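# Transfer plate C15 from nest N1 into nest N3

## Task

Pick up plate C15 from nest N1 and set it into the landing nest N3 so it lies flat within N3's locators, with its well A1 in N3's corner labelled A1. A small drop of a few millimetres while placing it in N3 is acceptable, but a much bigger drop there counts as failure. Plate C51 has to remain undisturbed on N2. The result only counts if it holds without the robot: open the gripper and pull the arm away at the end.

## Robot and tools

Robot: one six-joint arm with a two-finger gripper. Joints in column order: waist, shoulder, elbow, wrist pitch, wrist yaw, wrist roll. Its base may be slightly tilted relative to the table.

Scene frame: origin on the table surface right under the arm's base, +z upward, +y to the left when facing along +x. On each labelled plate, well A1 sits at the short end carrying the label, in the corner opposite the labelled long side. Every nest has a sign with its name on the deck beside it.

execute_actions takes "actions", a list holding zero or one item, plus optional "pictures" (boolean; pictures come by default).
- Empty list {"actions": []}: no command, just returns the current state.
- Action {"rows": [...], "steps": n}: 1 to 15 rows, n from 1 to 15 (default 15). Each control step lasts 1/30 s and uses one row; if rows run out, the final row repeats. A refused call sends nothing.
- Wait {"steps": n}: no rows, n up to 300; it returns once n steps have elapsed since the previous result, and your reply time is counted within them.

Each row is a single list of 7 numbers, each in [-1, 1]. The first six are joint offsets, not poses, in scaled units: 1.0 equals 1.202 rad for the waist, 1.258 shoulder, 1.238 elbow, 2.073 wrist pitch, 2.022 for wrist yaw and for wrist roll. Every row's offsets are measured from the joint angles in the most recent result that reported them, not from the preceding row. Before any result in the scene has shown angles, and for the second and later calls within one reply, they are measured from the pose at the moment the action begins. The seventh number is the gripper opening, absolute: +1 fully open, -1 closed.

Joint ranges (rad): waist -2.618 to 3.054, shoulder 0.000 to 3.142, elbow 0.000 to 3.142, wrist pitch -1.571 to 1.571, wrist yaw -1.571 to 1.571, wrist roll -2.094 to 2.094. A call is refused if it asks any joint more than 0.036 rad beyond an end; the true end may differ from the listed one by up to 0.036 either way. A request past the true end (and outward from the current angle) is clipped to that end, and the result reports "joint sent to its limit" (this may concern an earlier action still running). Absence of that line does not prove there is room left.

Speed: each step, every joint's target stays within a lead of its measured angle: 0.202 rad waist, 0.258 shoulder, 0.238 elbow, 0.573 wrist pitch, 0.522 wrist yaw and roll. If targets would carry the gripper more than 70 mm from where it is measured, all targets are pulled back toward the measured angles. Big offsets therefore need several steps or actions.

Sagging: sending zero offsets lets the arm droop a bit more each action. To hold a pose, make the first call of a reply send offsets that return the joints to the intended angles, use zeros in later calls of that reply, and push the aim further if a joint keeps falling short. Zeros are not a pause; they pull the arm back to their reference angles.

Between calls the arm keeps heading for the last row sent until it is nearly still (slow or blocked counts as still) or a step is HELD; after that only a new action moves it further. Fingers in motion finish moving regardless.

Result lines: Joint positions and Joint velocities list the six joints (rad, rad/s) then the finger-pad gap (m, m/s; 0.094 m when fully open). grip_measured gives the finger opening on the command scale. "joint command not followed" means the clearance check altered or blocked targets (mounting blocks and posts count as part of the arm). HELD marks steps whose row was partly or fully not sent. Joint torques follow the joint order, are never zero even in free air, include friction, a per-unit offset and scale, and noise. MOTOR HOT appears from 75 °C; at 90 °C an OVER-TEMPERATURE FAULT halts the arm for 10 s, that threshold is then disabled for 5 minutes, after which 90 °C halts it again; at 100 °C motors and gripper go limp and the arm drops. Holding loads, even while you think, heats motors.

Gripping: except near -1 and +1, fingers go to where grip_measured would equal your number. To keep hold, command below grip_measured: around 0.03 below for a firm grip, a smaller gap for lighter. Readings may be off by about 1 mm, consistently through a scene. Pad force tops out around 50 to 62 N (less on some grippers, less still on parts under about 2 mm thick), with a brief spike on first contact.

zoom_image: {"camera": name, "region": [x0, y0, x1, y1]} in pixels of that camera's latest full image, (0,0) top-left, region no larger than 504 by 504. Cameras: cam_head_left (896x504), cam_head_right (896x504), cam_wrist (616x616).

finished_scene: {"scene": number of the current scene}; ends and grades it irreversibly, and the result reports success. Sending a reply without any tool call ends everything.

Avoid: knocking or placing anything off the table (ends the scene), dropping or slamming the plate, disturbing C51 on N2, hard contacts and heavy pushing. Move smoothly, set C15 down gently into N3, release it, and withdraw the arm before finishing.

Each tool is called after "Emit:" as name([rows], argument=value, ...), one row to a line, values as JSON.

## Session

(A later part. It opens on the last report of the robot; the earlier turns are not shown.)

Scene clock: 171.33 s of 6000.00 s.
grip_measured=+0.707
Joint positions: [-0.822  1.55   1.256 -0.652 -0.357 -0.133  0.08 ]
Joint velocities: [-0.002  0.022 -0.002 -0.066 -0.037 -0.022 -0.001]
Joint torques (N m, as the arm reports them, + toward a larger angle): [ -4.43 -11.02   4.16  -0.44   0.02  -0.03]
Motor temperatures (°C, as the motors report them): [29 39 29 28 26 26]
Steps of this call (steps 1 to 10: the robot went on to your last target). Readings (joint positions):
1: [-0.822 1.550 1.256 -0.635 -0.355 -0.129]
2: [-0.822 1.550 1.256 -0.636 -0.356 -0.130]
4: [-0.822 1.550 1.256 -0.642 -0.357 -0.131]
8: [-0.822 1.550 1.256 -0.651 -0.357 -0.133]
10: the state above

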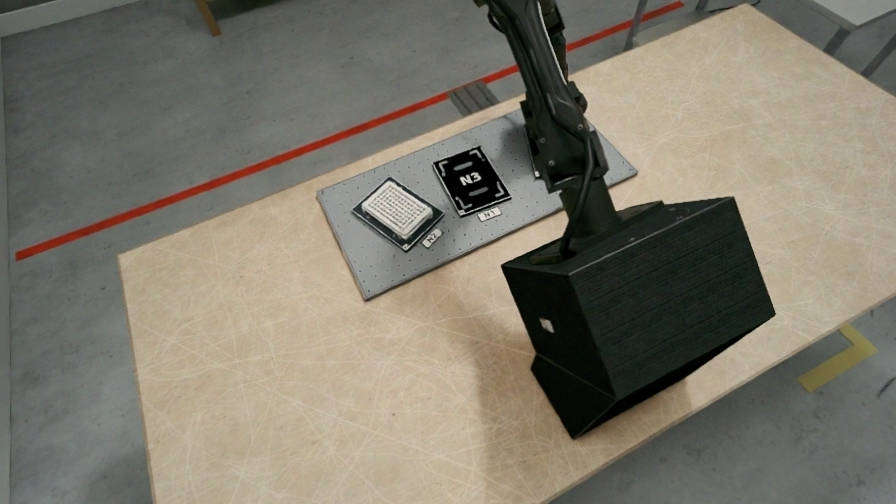

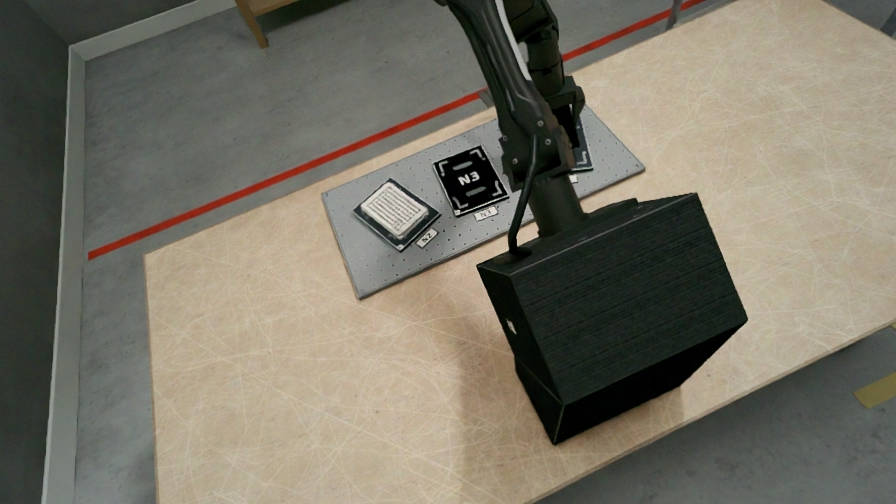

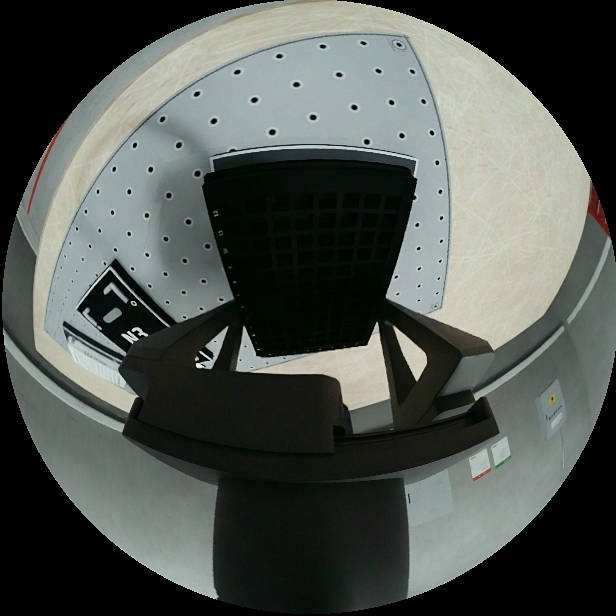

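Emit:
execute_actions([
  {"rows":[[0.05,-0.03,-0.015,0.004,0.02,0.011,0.69],[0.11,-0.06,-0.035,0.008,0.04,0.023,0.69],[0.17,-0.08,-0.06,0.012,0.062,0.034,0.69],[0.23,-0.095,-0.08,0.016,0.085,0.046,0.69],[0.29,-0.105,-0.1,0.021,0.106,0.057,0.69]],"steps":15},
], pictures=false)

Emit:
execute_actions([
  {"rows":[[0.07,-0.02,-0.02,0.004,0.02,0.011,0.69],[0.13,-0.04,-0.045,0.008,0.04,0.023,0.69],[0.19,-0.06,-0.07,0.012,0.062,0.034,0.69],[0.25,-0.08,-0.09,0.016,0.085,0.046,0.69],[0.3,-0.095,-0.108,0.021,0.11,0.058,0.69]],"steps":15},
], pictures=false)

Emit:
execute_actions([
  {"steps":25},
])

Scene clock: 183.93 s of 6000.00 s.
grip_measured=+0.707
Joint positions: [-0.461  1.439  1.145 -0.623 -0.169 -0.031  0.08 ]
Joint velocities: [-0.042 -0.002 -0.012 -0.037  0.198  0.066 -0.   ]
Joint torques (N m, as the arm reports them, + toward a larger angle): [ -1.8  -12.24   2.09  -0.29  -0.01   0.01]
Motor temperatures (°C, as the motors report them): [29 39 29 28 26 26]
Steps of this call (steps 1 to 30: the robot went on to your last target; steps 31 to 90: nothing new was sent; then 9.10 s passed at rest; steps 91 to 105: all 15 steps of this action). Readings (joint positions):
91: [-0.816 1.549 1.256 -0.654 -0.350 -0.131]
92: [-0.797 1.542 1.250 -0.649 -0.331 -0.123]
94: [-0.705 1.507 1.213 -0.633 -0.276 -0.099]
98: [-0.464 1.444 1.151 -0.624 -0.221 -0.058]
105: the state above

Scene clock: 184.43 s of 6000.00 s.
grip_measured=+0.707
Joint positions: [-0.093  1.343  1.02  -0.591  0.029  0.074  0.08 ]
Joint velocities: [-0.022 -0.022  0.007  0.037  0.095  0.051  0.   ]
Joint torques (N m, as the arm reports them, + toward a larger angle): [  0.07 -11.86   2.4   -0.32  -0.04   0.03]
Motor temperatures (°C, as the motors report them): [29 39 29 28 26 26]
Steps of this call (steps 1 to 15: all 15 steps of this action). Readings (joint positions):
1: [-0.455 1.439 1.144 -0.622 -0.158 -0.027]
2: [-0.431 1.436 1.137 -0.616 -0.137 -0.019]
4: [-0.325 1.410 1.097 -0.597 -0.087 0.004]
8: [-0.095 1.351 1.024 -0.592 -0.030 0.046]
15: the state above

Scene clock: 185.27 s of 6000.00 s.
grip_measured=+0.707
Joint positions: [-0.093  1.343  1.02  -0.591  0.045  0.081  0.08 ]
Joint velocities: [ 0.017 -0.002 -0.002  0.037 -0.081  0.066 -0.001]
Joint torques (N m, as the arm reports them, + toward a larger angle): [ -0.16 -12.13   2.08  -0.37  -0.01   0.02]
Motor temperatures (°C, as the motors report them): [29 39 29 28 26 26]
Steps of this call (steps 1 to 25: the robot went on to your last target). Readings (joint positions):
1: [-0.093 1.343 1.020 -0.591 0.033 0.076]
2: [-0.093 1.343 1.020 -0.591 0.035 0.077]
4: [-0.093 1.343 1.020 -0.591 0.039 0.079]
8: [-0.093 1.343 1.020 -0.591 0.043 0.081]
25: the state above

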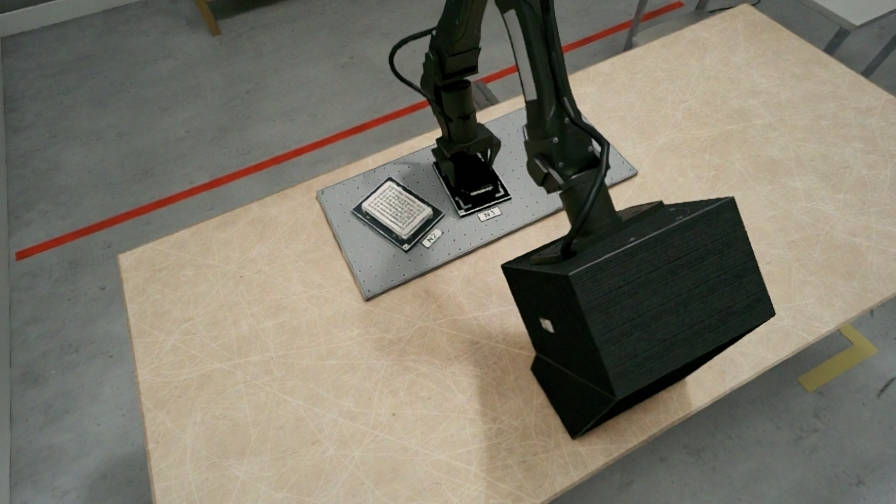

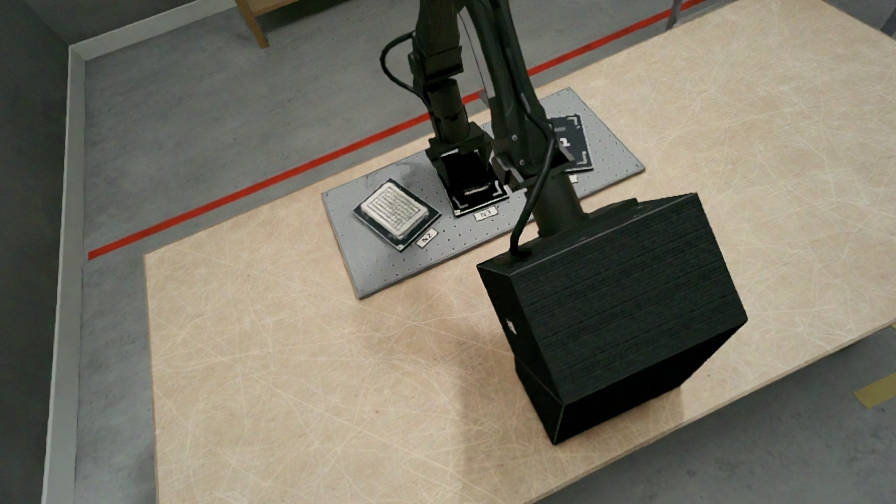

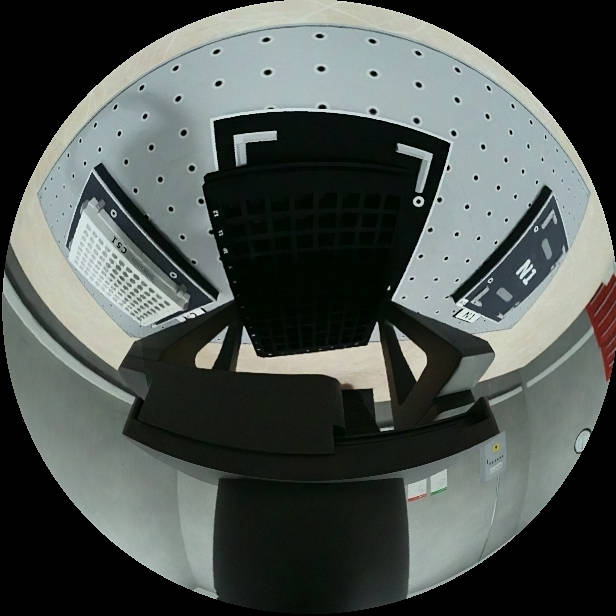

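Emit:
execute_actions([
  {"rows":[[-0.01,-0.016,0,0.005,0.004,0.01,0.69],[-0.02,-0.018,0,0.011,0.009,0.02,0.69],[-0.031,-0.018,0,0.018,0.014,0.03,0.69]],"steps":15},
], pictures=false)

Emit:
execute_actions([
  {"steps":10},
])

Scene clock: 198.13 s of 6000.00 s.
grip_measured=+0.707
Joint positions: [-0.124  1.343  1.02  -0.569  0.064  0.134  0.08 ]
Joint velocities: [-0.002 -0.017 -0.002 -0.081 -0.051 -0.037 -0.   ]
Joint torques (N m, as the arm reports them, + toward a larger angle): [ -0.08 -11.81   2.65  -0.22  -0.02   0.03]
Motor temperatures (°C, as the motors report them): [28 40 29 28 26 26]
Steps of this call (steps 1 to 15: the robot went on to your last target; steps 16 to 90: nothing new was sent; then 9.37 s passed at rest; steps 91 to 105: all 15 steps of this action). Readings (joint positions):
91: [-0.093 1.343 1.020 -0.591 0.045 0.084]
92: [-0.095 1.343 1.020 -0.590 0.046 0.089]
94: [-0.106 1.343 1.020 -0.585 0.050 0.105]
98: [-0.124 1.343 1.020 -0.574 0.062 0.124]
105: the state above

Scene clock: 198.47 s of 6000.00 s.
grip_measured=+0.707
Joint positions: [-0.124  1.343  1.02  -0.568  0.064  0.136  0.08 ]
Joint velocities: [ 0.012  0.007  0.007 -0.051  0.037 -0.066 -0.001]
Joint torques (N m, as the arm reports them, + toward a larger angle): [ -0.12 -11.81   3.04  -0.3    0.08   0.08]
Motor temperatures (°C, as the motors report them): [28 40 29 28 26 26]
Steps of this call (steps 1 to 10: the robot went on to your last target). Readings (joint positions):
1: [-0.124 1.343 1.020 -0.569 0.064 0.135]
2: [-0.124 1.343 1.020 -0.569 0.064 0.135]
4: [-0.124 1.343 1.020 -0.569 0.064 0.136]
8: [-0.124 1.343 1.020 -0.568 0.064 0.136]
10: the state above

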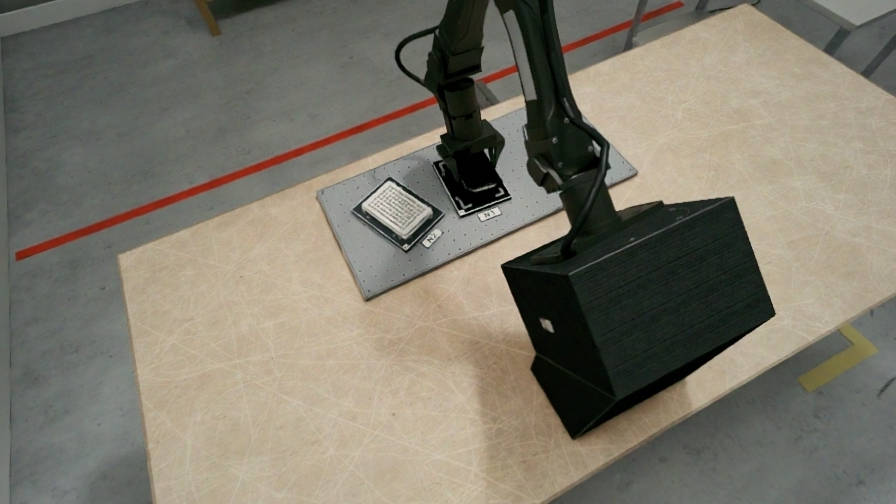

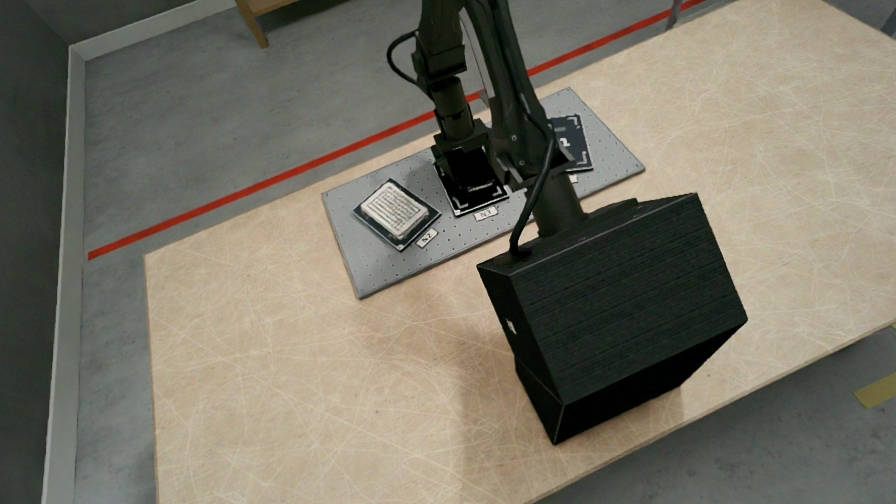

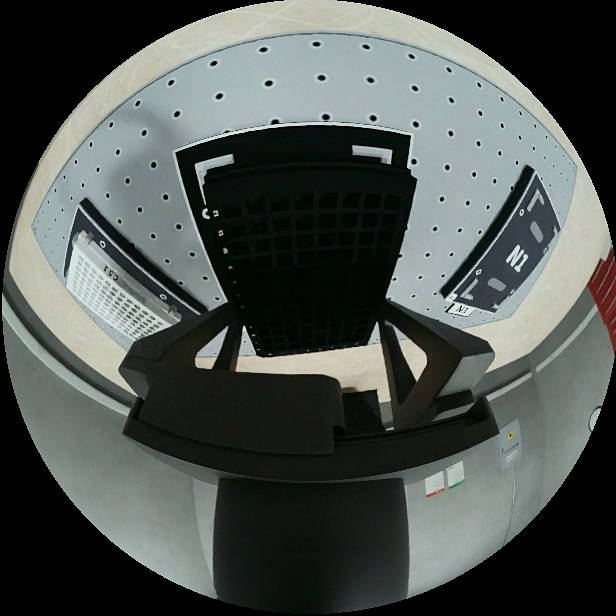

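Emit:
execute_actions([
  {"rows":[[0.008,-0.012,0,0.003,0,-0.008,0.69],[0.012,-0.012,0,0.006,0,-0.015,0.69],[0.016,-0.012,0,0.008,0,-0.021,0.69]],"steps":15},
])

Emit:
zoom_image(camera="cam_wrist", region=[160, 100, 450, 260])

Scene clock: 211.87 s of 6000.00 s.
grip_measured=+0.707
Joint positions: [-0.114  1.343  1.02  -0.566  0.064  0.1    0.08 ]
Joint velocities: [ 0.002 -0.007 -0.012  0.022 -0.022 -0.139 -0.001]
Joint torques (N m, as the arm reports them, + toward a larger angle): [  1.29 -11.27   2.95  -0.26  -0.04   0.01]
Motor temperatures (°C, as the motors report them): [28 40 29 28 26 26]
Steps of this call (steps 1 to 15: the robot went on to your last target; steps 16 to 90: nothing new was sent; then 9.90 s passed at rest; steps 91 to 105: all 15 steps of this action). Readings (joint positions):
91: [-0.124 1.343 1.020 -0.568 0.064 0.135]
92: [-0.124 1.343 1.020 -0.568 0.064 0.131]
94: [-0.120 1.343 1.020 -0.568 0.064 0.120]
98: [-0.114 1.343 1.020 -0.567 0.064 0.107]
105: the state above

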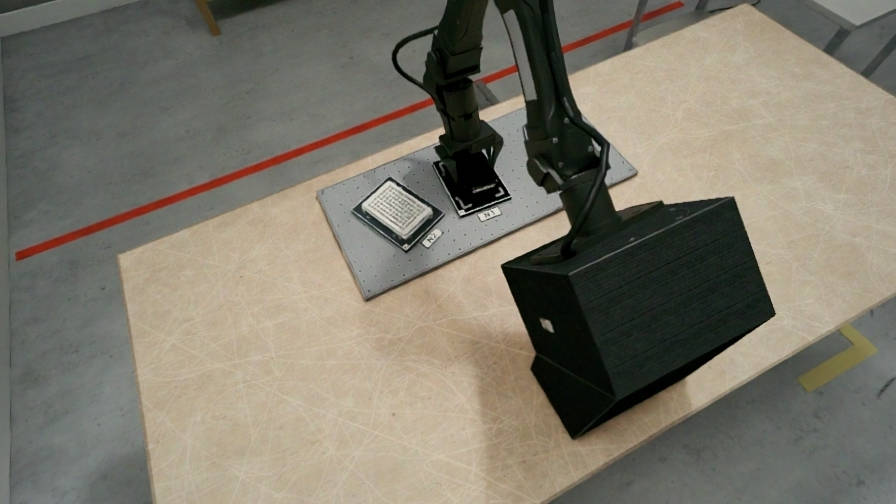

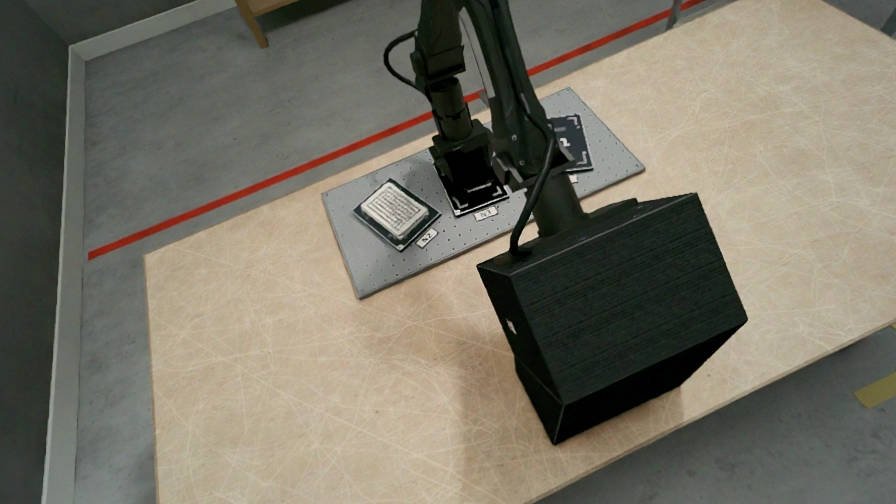

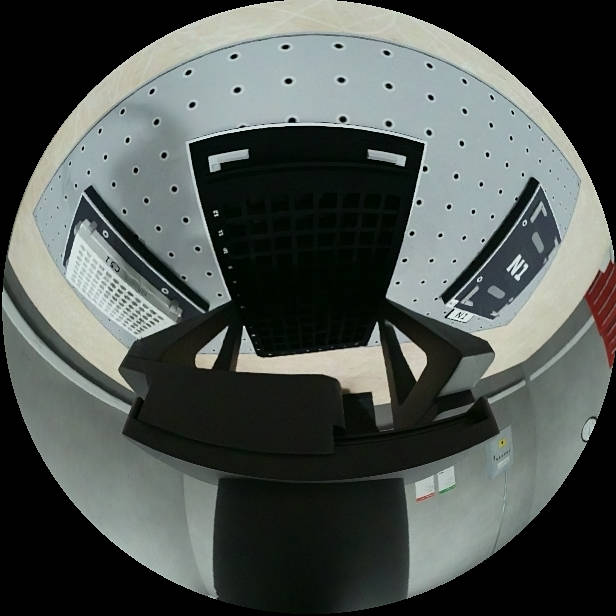

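Region (160, 100, 450, 260) of cam_wrist's 616x616 image, scaled by 1.738, with more detail than that image has; it fills the top 278 rows of this view, and the rest is white.

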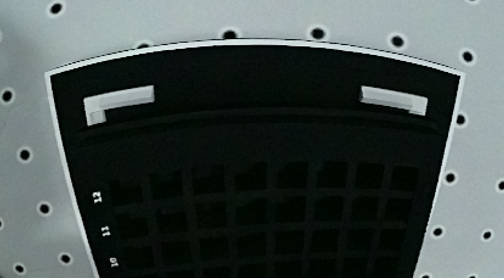

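Emit:
execute_actions([
  {"rows":[[0,0.006,0,0.006,0,0.004,0.69],[0,0.012,0,0.012,0,0.007,0.69],[0,0.018,0,0.02,0,0.009,0.69]],"steps":15},
])

Emit:
zoom_image(camera="cam_wrist", region=[160, 100, 450, 260])

Emit:
zoom_image(camera="cam_head_left", region=[420, 130, 530, 230])

Scene clock: 222.47 s of 6000.00 s.
grip_measured=+0.707
Joint positions: [-0.114  1.364  1.02  -0.541  0.064  0.112  0.08 ]
Joint velocities: [ 0.002 -0.002 -0.012 -0.095 -0.007  0.066  0.   ]
Joint torques (N m, as the arm reports them, + toward a larger angle): [ 0.3  -9.77  2.79 -0.3  -0.01  0.11]
Motor temperatures (°C, as the motors report them): [28 40 29 28 26 26]
Steps of this call (steps 1 to 15: the robot went on to your last target; steps 16 to 90: nothing new was sent; then 7.10 s passed at rest; steps 91 to 105: all 15 steps of this action). Readings (joint positions):
91: [-0.114 1.343 1.020 -0.566 0.064 0.099]
92: [-0.114 1.344 1.020 -0.566 0.064 0.100]
94: [-0.114 1.351 1.020 -0.556 0.064 0.105]
98: [-0.114 1.363 1.020 -0.546 0.064 0.110]
105: the state above

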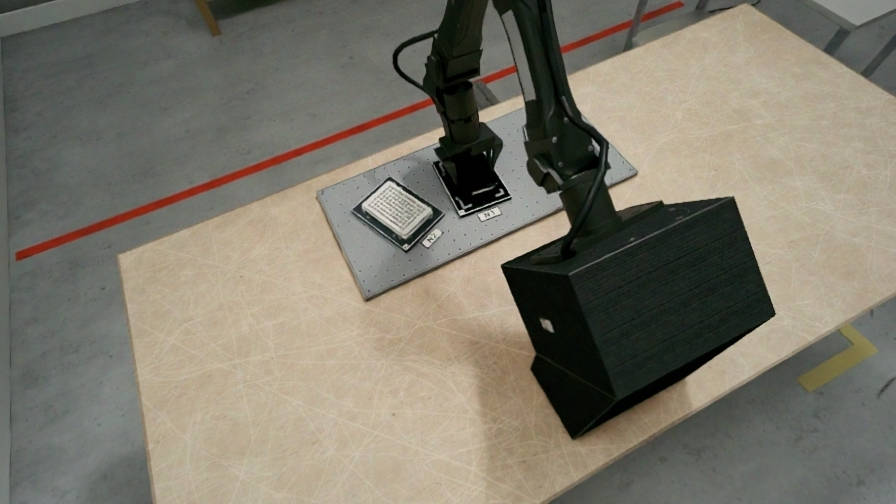

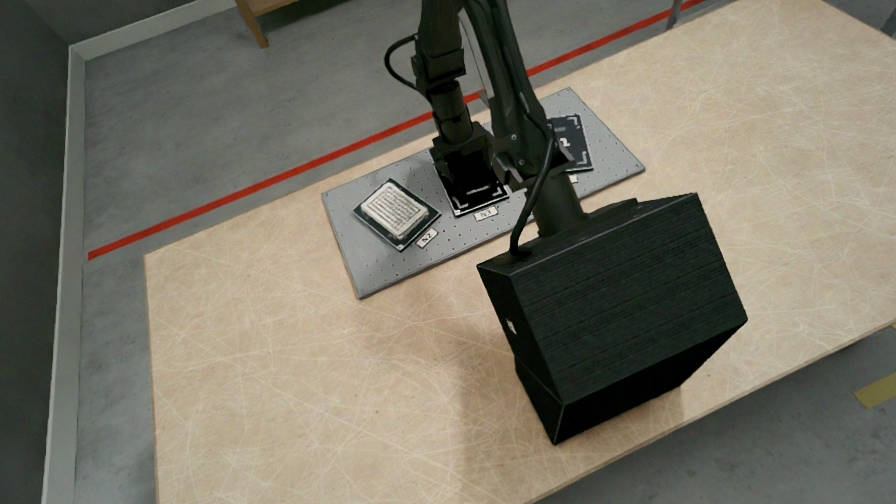

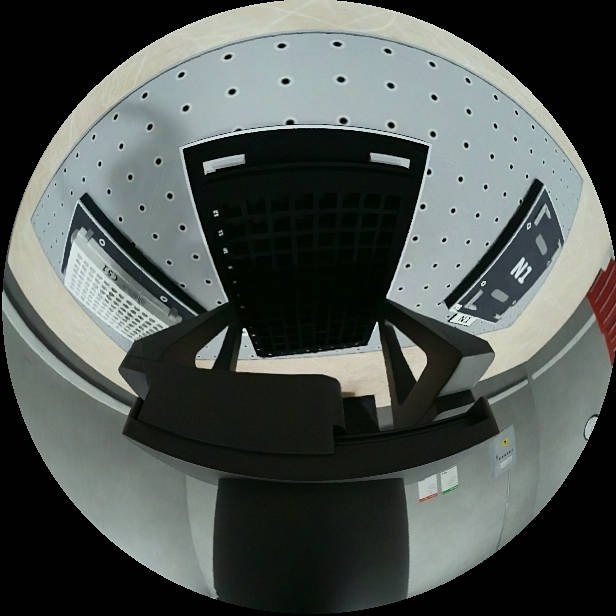

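Region (160, 100, 450, 260) of cam_wrist's 616x616 image, scaled by 1.738, with more detail than that image has; it fills the top 278 rows of this view, and the rest is white.

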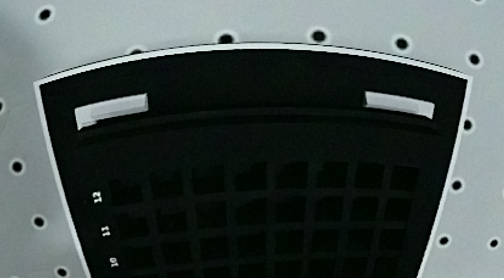

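Region (420, 130, 530, 230) of cam_head_left's 896x504 image, scaled by 4.582, with more detail than that image has; it fills the top 458 rows of this view, and the rest is white.

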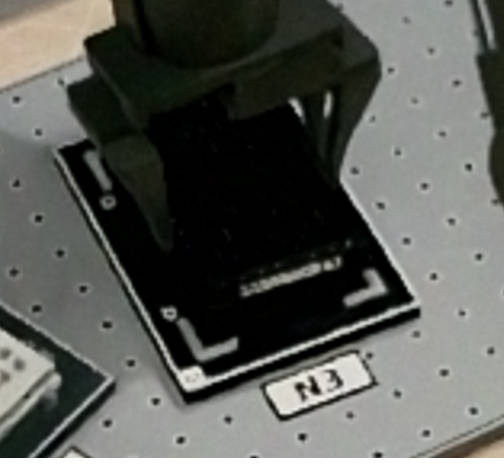

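Emit:
execute_actions([
  {"rows":[[0,0.006,0,0.004,0,0,0.69],[0,0.011,0,0.008,0,0,0.69],[0,0.016,0,0.012,0,0,0.69]],"steps":15},
])

Emit:
zoom_image(camera="cam_wrist", region=[160, 100, 450, 260])

Emit:
zoom_image(camera="cam_head_left", region=[420, 130, 530, 230])

Scene clock: 231.03 s of 6000.00 s.
grip_measured=+0.707
Joint positions: [-0.114  1.381  1.02  -0.532  0.064  0.113  0.08 ]
Joint velocities: [-0.007  0.012 -0.002 -0.037 -0.037  0.022  0.   ]
Joint torques (N m, as the arm reports them, + toward a larger angle): [ 0.27 -9.66  2.68 -0.24 -0.04  0.  ]
Motor temperatures (°C, as the motors report them): [28 40 29 28 26 26]
Steps of this call (steps 1 to 15: the robot went on to your last target; steps 16 to 90: nothing new was sent; then 5.07 s passed at rest; steps 91 to 105: all 15 steps of this action). Readings (joint positions):
91: [-0.114 1.364 1.020 -0.540 0.064 0.113]
92: [-0.114 1.365 1.020 -0.540 0.064 0.113]
94: [-0.114 1.370 1.020 -0.535 0.064 0.113]
98: [-0.114 1.381 1.020 -0.533 0.064 0.113]
105: the state above

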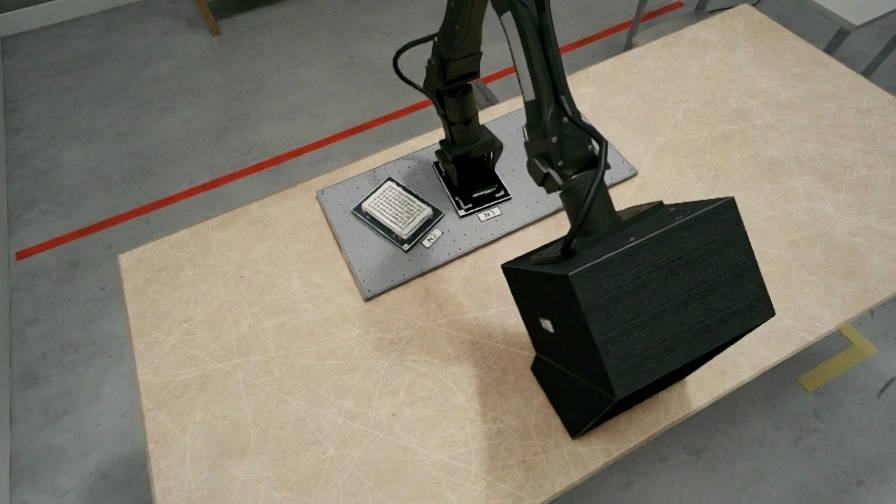

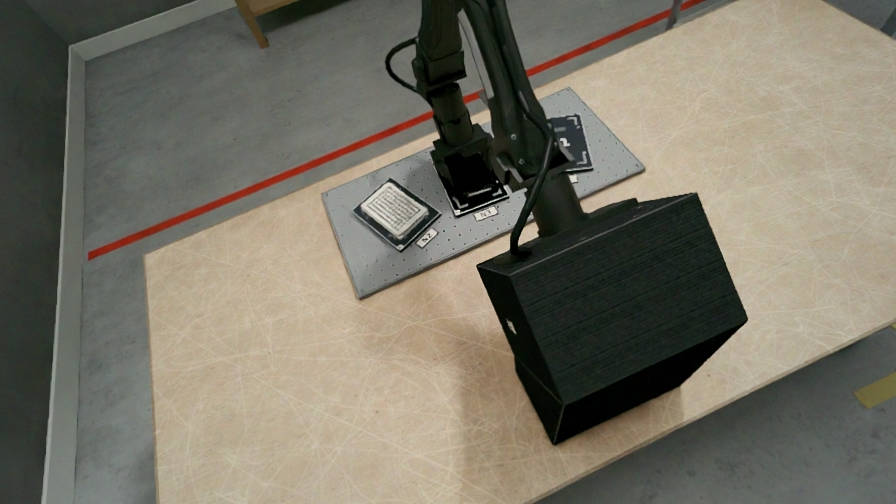

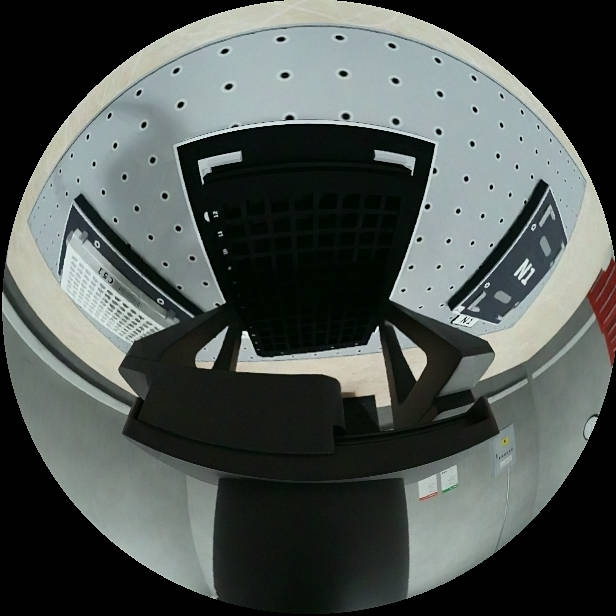

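Region (160, 100, 450, 260) of cam_wrist's 616x616 image, scaled by 1.738, with more detail than that image has; it fills the top 278 rows of this view, and the rest is white.

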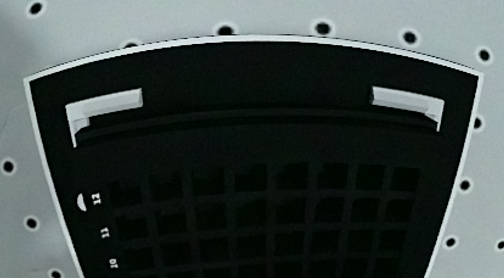

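Region (420, 130, 530, 230) of cam_head_left's 896x504 image, scaled by 4.582, with more detail than that image has; it fills the top 458 rows of this view, and the rest is white.

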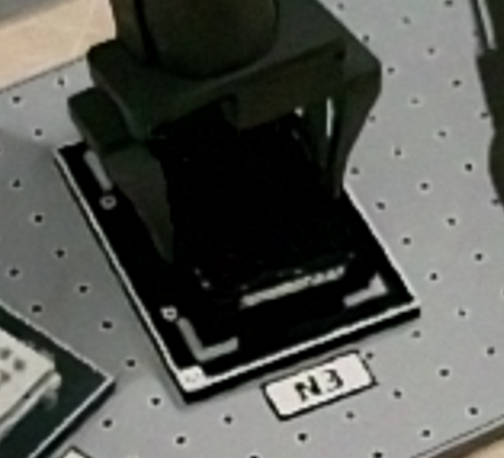

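Emit:
execute_actions(actions=[])

Emit:
zoom_image(camera="cam_wrist", region=[160,100,450,260])

Scene clock: 257.90 s of 6000.00 s.
grip_measured=+0.707
Joint positions: [-0.114  1.381  1.02  -0.532  0.064  0.113  0.08 ]
Joint velocities: [ 0.007  0.002 -0.012 -0.007  0.022  0.066  0.   ]
Joint torques (N m, as the arm reports them, + toward a larger angle): [ 0.12 -9.76  2.79 -0.25 -0.01  0.02]
Motor temperatures (°C, as the motors report them): [28 39 29 28 26 26]
Steps of this call (steps 1 to 15: the robot went on to your last target; steps 16 to 90: nothing new was sent; then 23.87 s passed at rest). Readings (joint positions):
1: [-0.114 1.381 1.020 -0.532 0.064 0.113]
2: [-0.114 1.381 1.020 -0.532 0.064 0.113]
4: [-0.114 1.381 1.020 -0.532 0.064 0.113]
8: [-0.114 1.381 1.020 -0.532 0.064 0.113]
90: the state above
The arm was judged still, so your last target was given up. Only a new action makes it travel on or press farther. Fingers that are still opening or closing keep moving.

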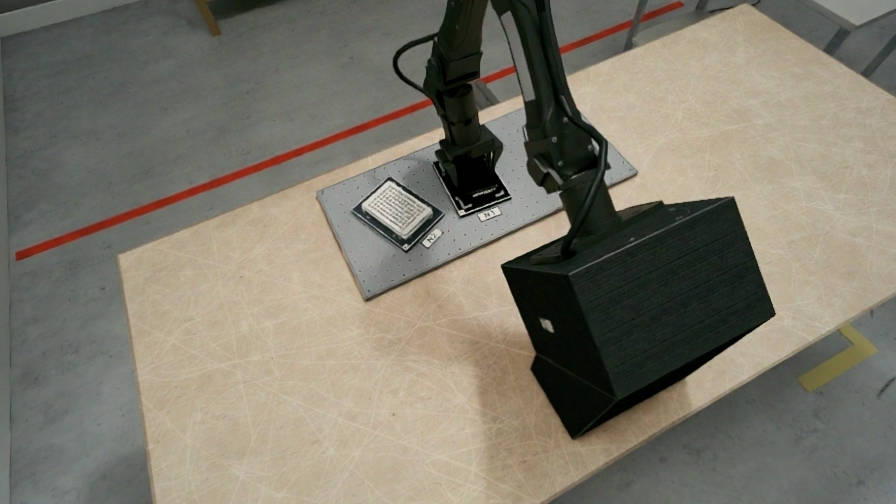

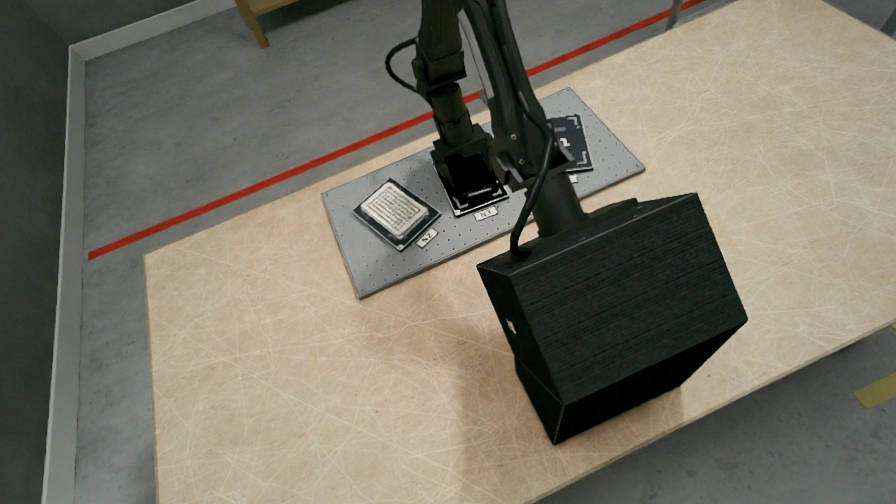

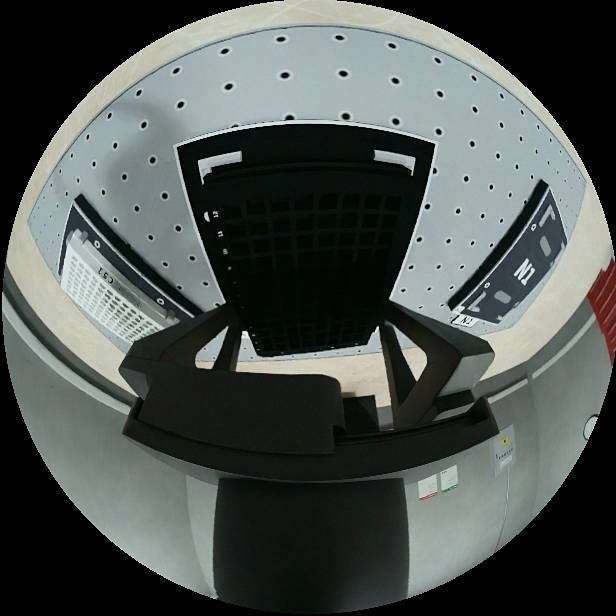

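Region (160, 100, 450, 260) of cam_wrist's 616x616 image, scaled by 1.738, with more detail than that image has; it fills the top 278 rows of this view, and the rest is white.

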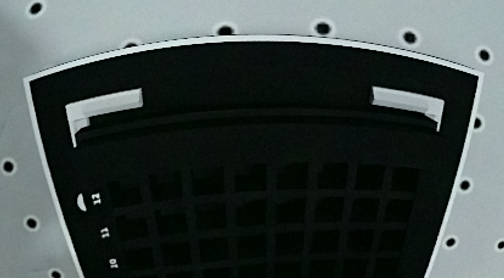

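Emit:
execute_actions([
  {"rows":[[0,0.007,0,0.003,0,0,0.69],[0,0.014,0,0.007,0,0,0.69]],"steps":15},
])

Emit:
zoom_image(camera="cam_wrist", region=[160,100,450,260])

Emit:
zoom_image(camera="cam_head_left", region=[420,130,530,230])

Scene clock: 264.23 s of 6000.00 s.
grip_measured=+0.707
Joint positions: [-0.114  1.392  1.02  -0.529  0.064  0.113  0.08 ]
Joint velocities: [ 0.012 -0.002 -0.002 -0.037 -0.051 -0.037 -0.   ]
Joint torques (N m, as the arm reports them, + toward a larger angle): [ 0.54 -9.18  2.6  -0.32 -0.03  0.02]
Motor temperatures (°C, as the motors report them): [28 39 29 28 26 26]
Steps of this call (steps 1 to 90: nothing new was sent; then 2.83 s passed at rest; steps 91 to 105: all 15 steps of this action). Readings (joint positions):
91: [-0.114 1.381 1.020 -0.532 0.064 0.113]
92: [-0.114 1.382 1.020 -0.532 0.064 0.113]
94: [-0.114 1.387 1.020 -0.529 0.064 0.113]
98: [-0.114 1.392 1.020 -0.529 0.064 0.113]
105: the state above

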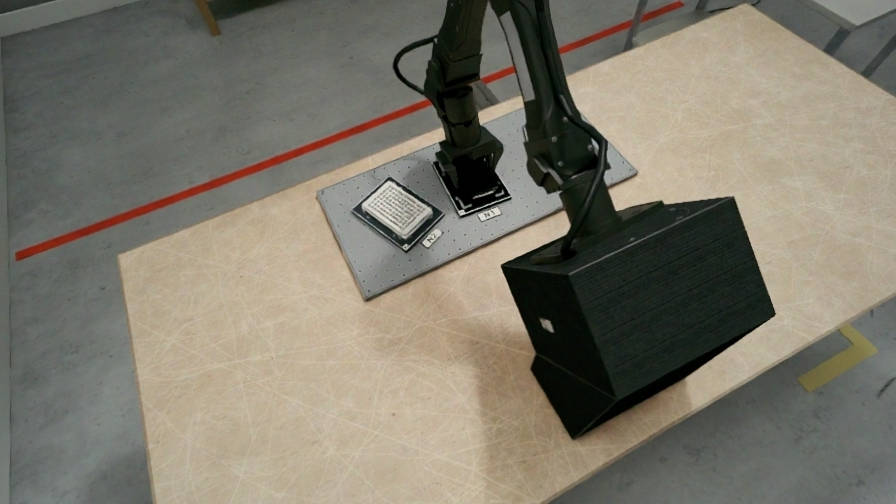

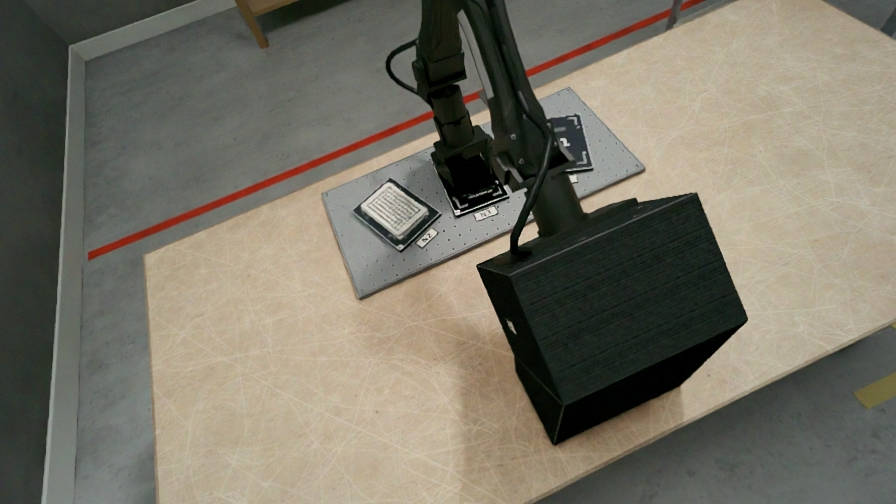

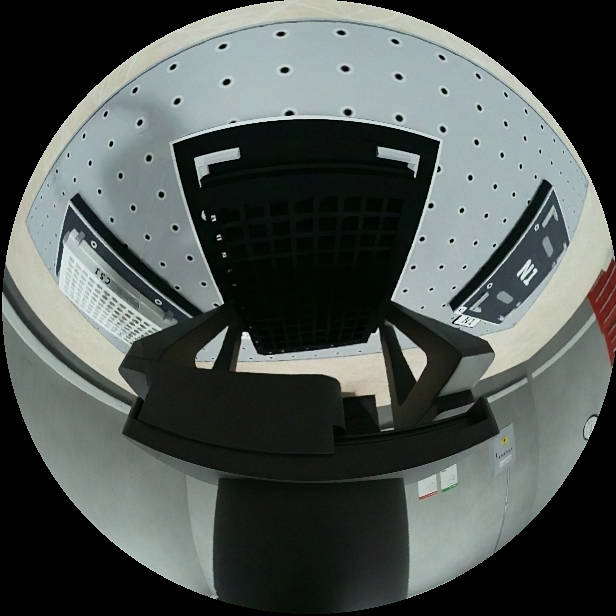

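Region (160, 100, 450, 260) of cam_wrist's 616x616 image, scaled by 1.738, with more detail than that image has; it fills the top 278 rows of this view, and the rest is white.

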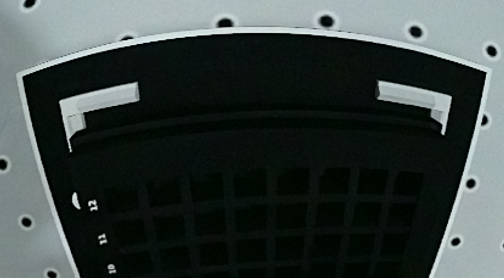

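Region (420, 130, 530, 230) of cam_head_left's 896x504 image, scaled by 4.582, with more detail than that image has; it fills the top 458 rows of this view, and the rest is white.

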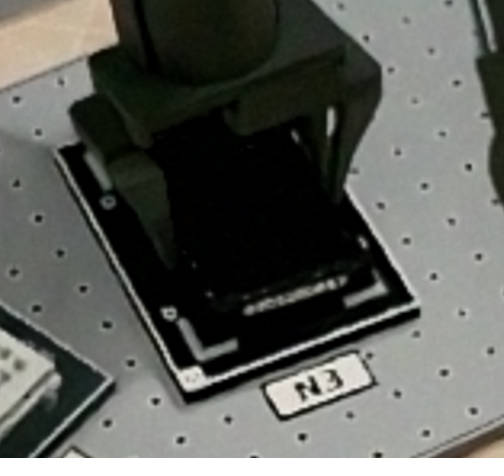

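Emit:
execute_actions([
  {"rows":[[0,0.005,0,0.001,0,0,0.69],[0,0.010,0,0.003,0,0,0.69]],"steps":15},
])

Emit:
zoom_image(camera="cam_wrist", region=[160,100,450,260])

Emit:
zoom_image(camera="cam_head_left", region=[420,130,530,230])

Scene clock: 273.20 s of 6000.00 s.
grip_measured=+0.707
Joint positions: [-0.114  1.392  1.02  -0.529  0.064  0.113  0.08 ]
Joint velocities: [ 0.007 -0.007  0.002 -0.022  0.007 -0.022 -0.001]
Joint torques (N m, as the arm reports them, + toward a larger angle): [ 0.41 -8.68  2.63 -0.4  -0.02  0.01]
Motor temperatures (°C, as the motors report them): [28 39 29 28 26 26]
Steps of this call (steps 1 to 15: the robot went on to your last target; steps 16 to 90: nothing new was sent; then 5.47 s passed at rest; steps 91 to 105: all 15 steps of this action). Readings (joint positions):
91: [-0.114 1.392 1.020 -0.529 0.064 0.113]
92: [-0.114 1.392 1.020 -0.529 0.064 0.113]
94: [-0.114 1.392 1.020 -0.529 0.064 0.113]
98: [-0.114 1.392 1.020 -0.529 0.064 0.113]
105: the state above

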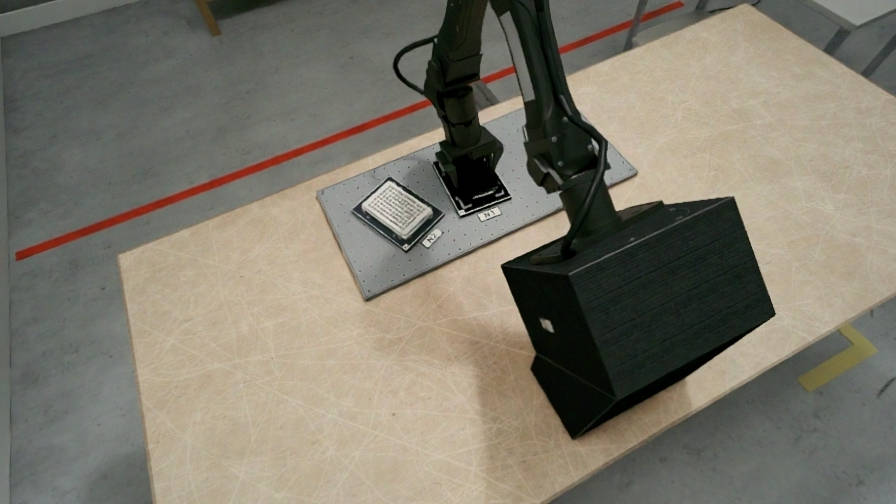

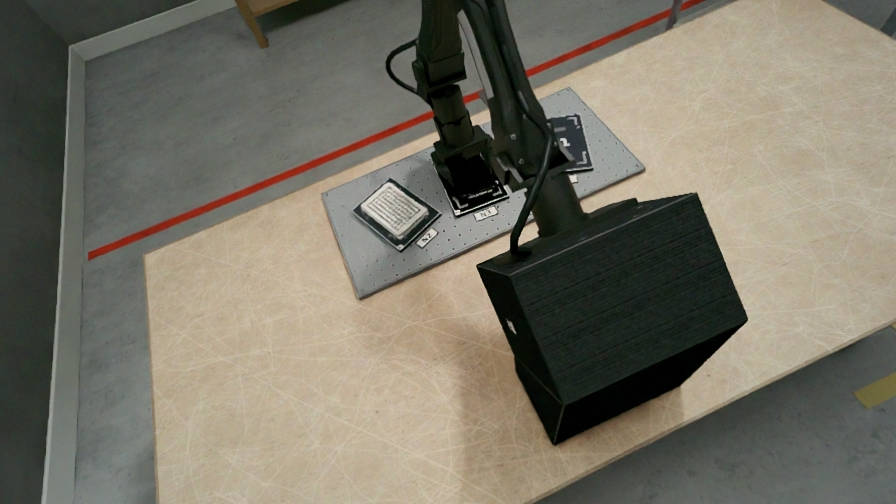

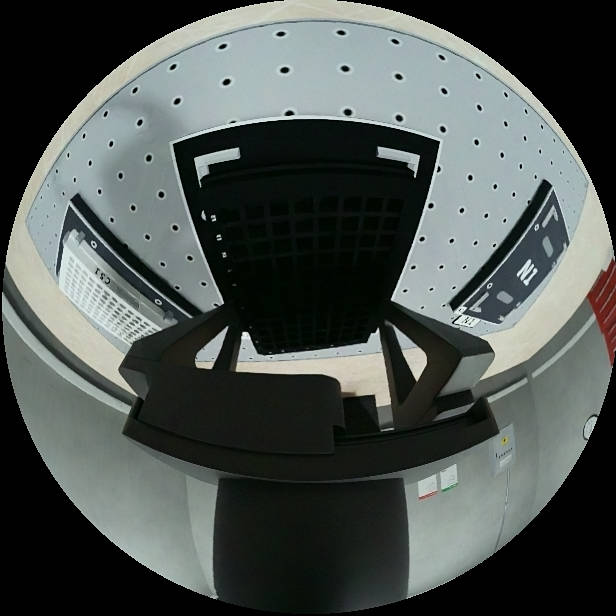

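Region (160, 100, 450, 260) of cam_wrist's 616x616 image, scaled by 1.738, with more detail than that image has; it fills the top 278 rows of this view, and the rest is white.

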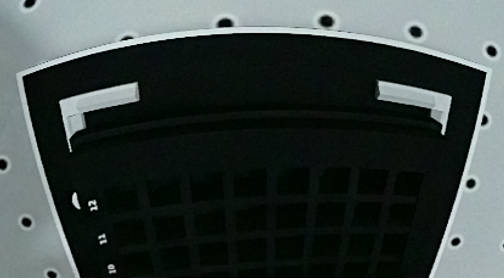

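Region (420, 130, 530, 230) of cam_head_left's 896x504 image, scaled by 4.582, with more detail than that image has; it fills the top 458 rows of this view, and the rest is white.

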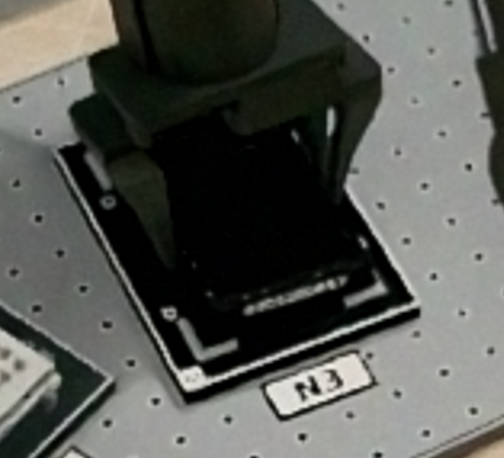

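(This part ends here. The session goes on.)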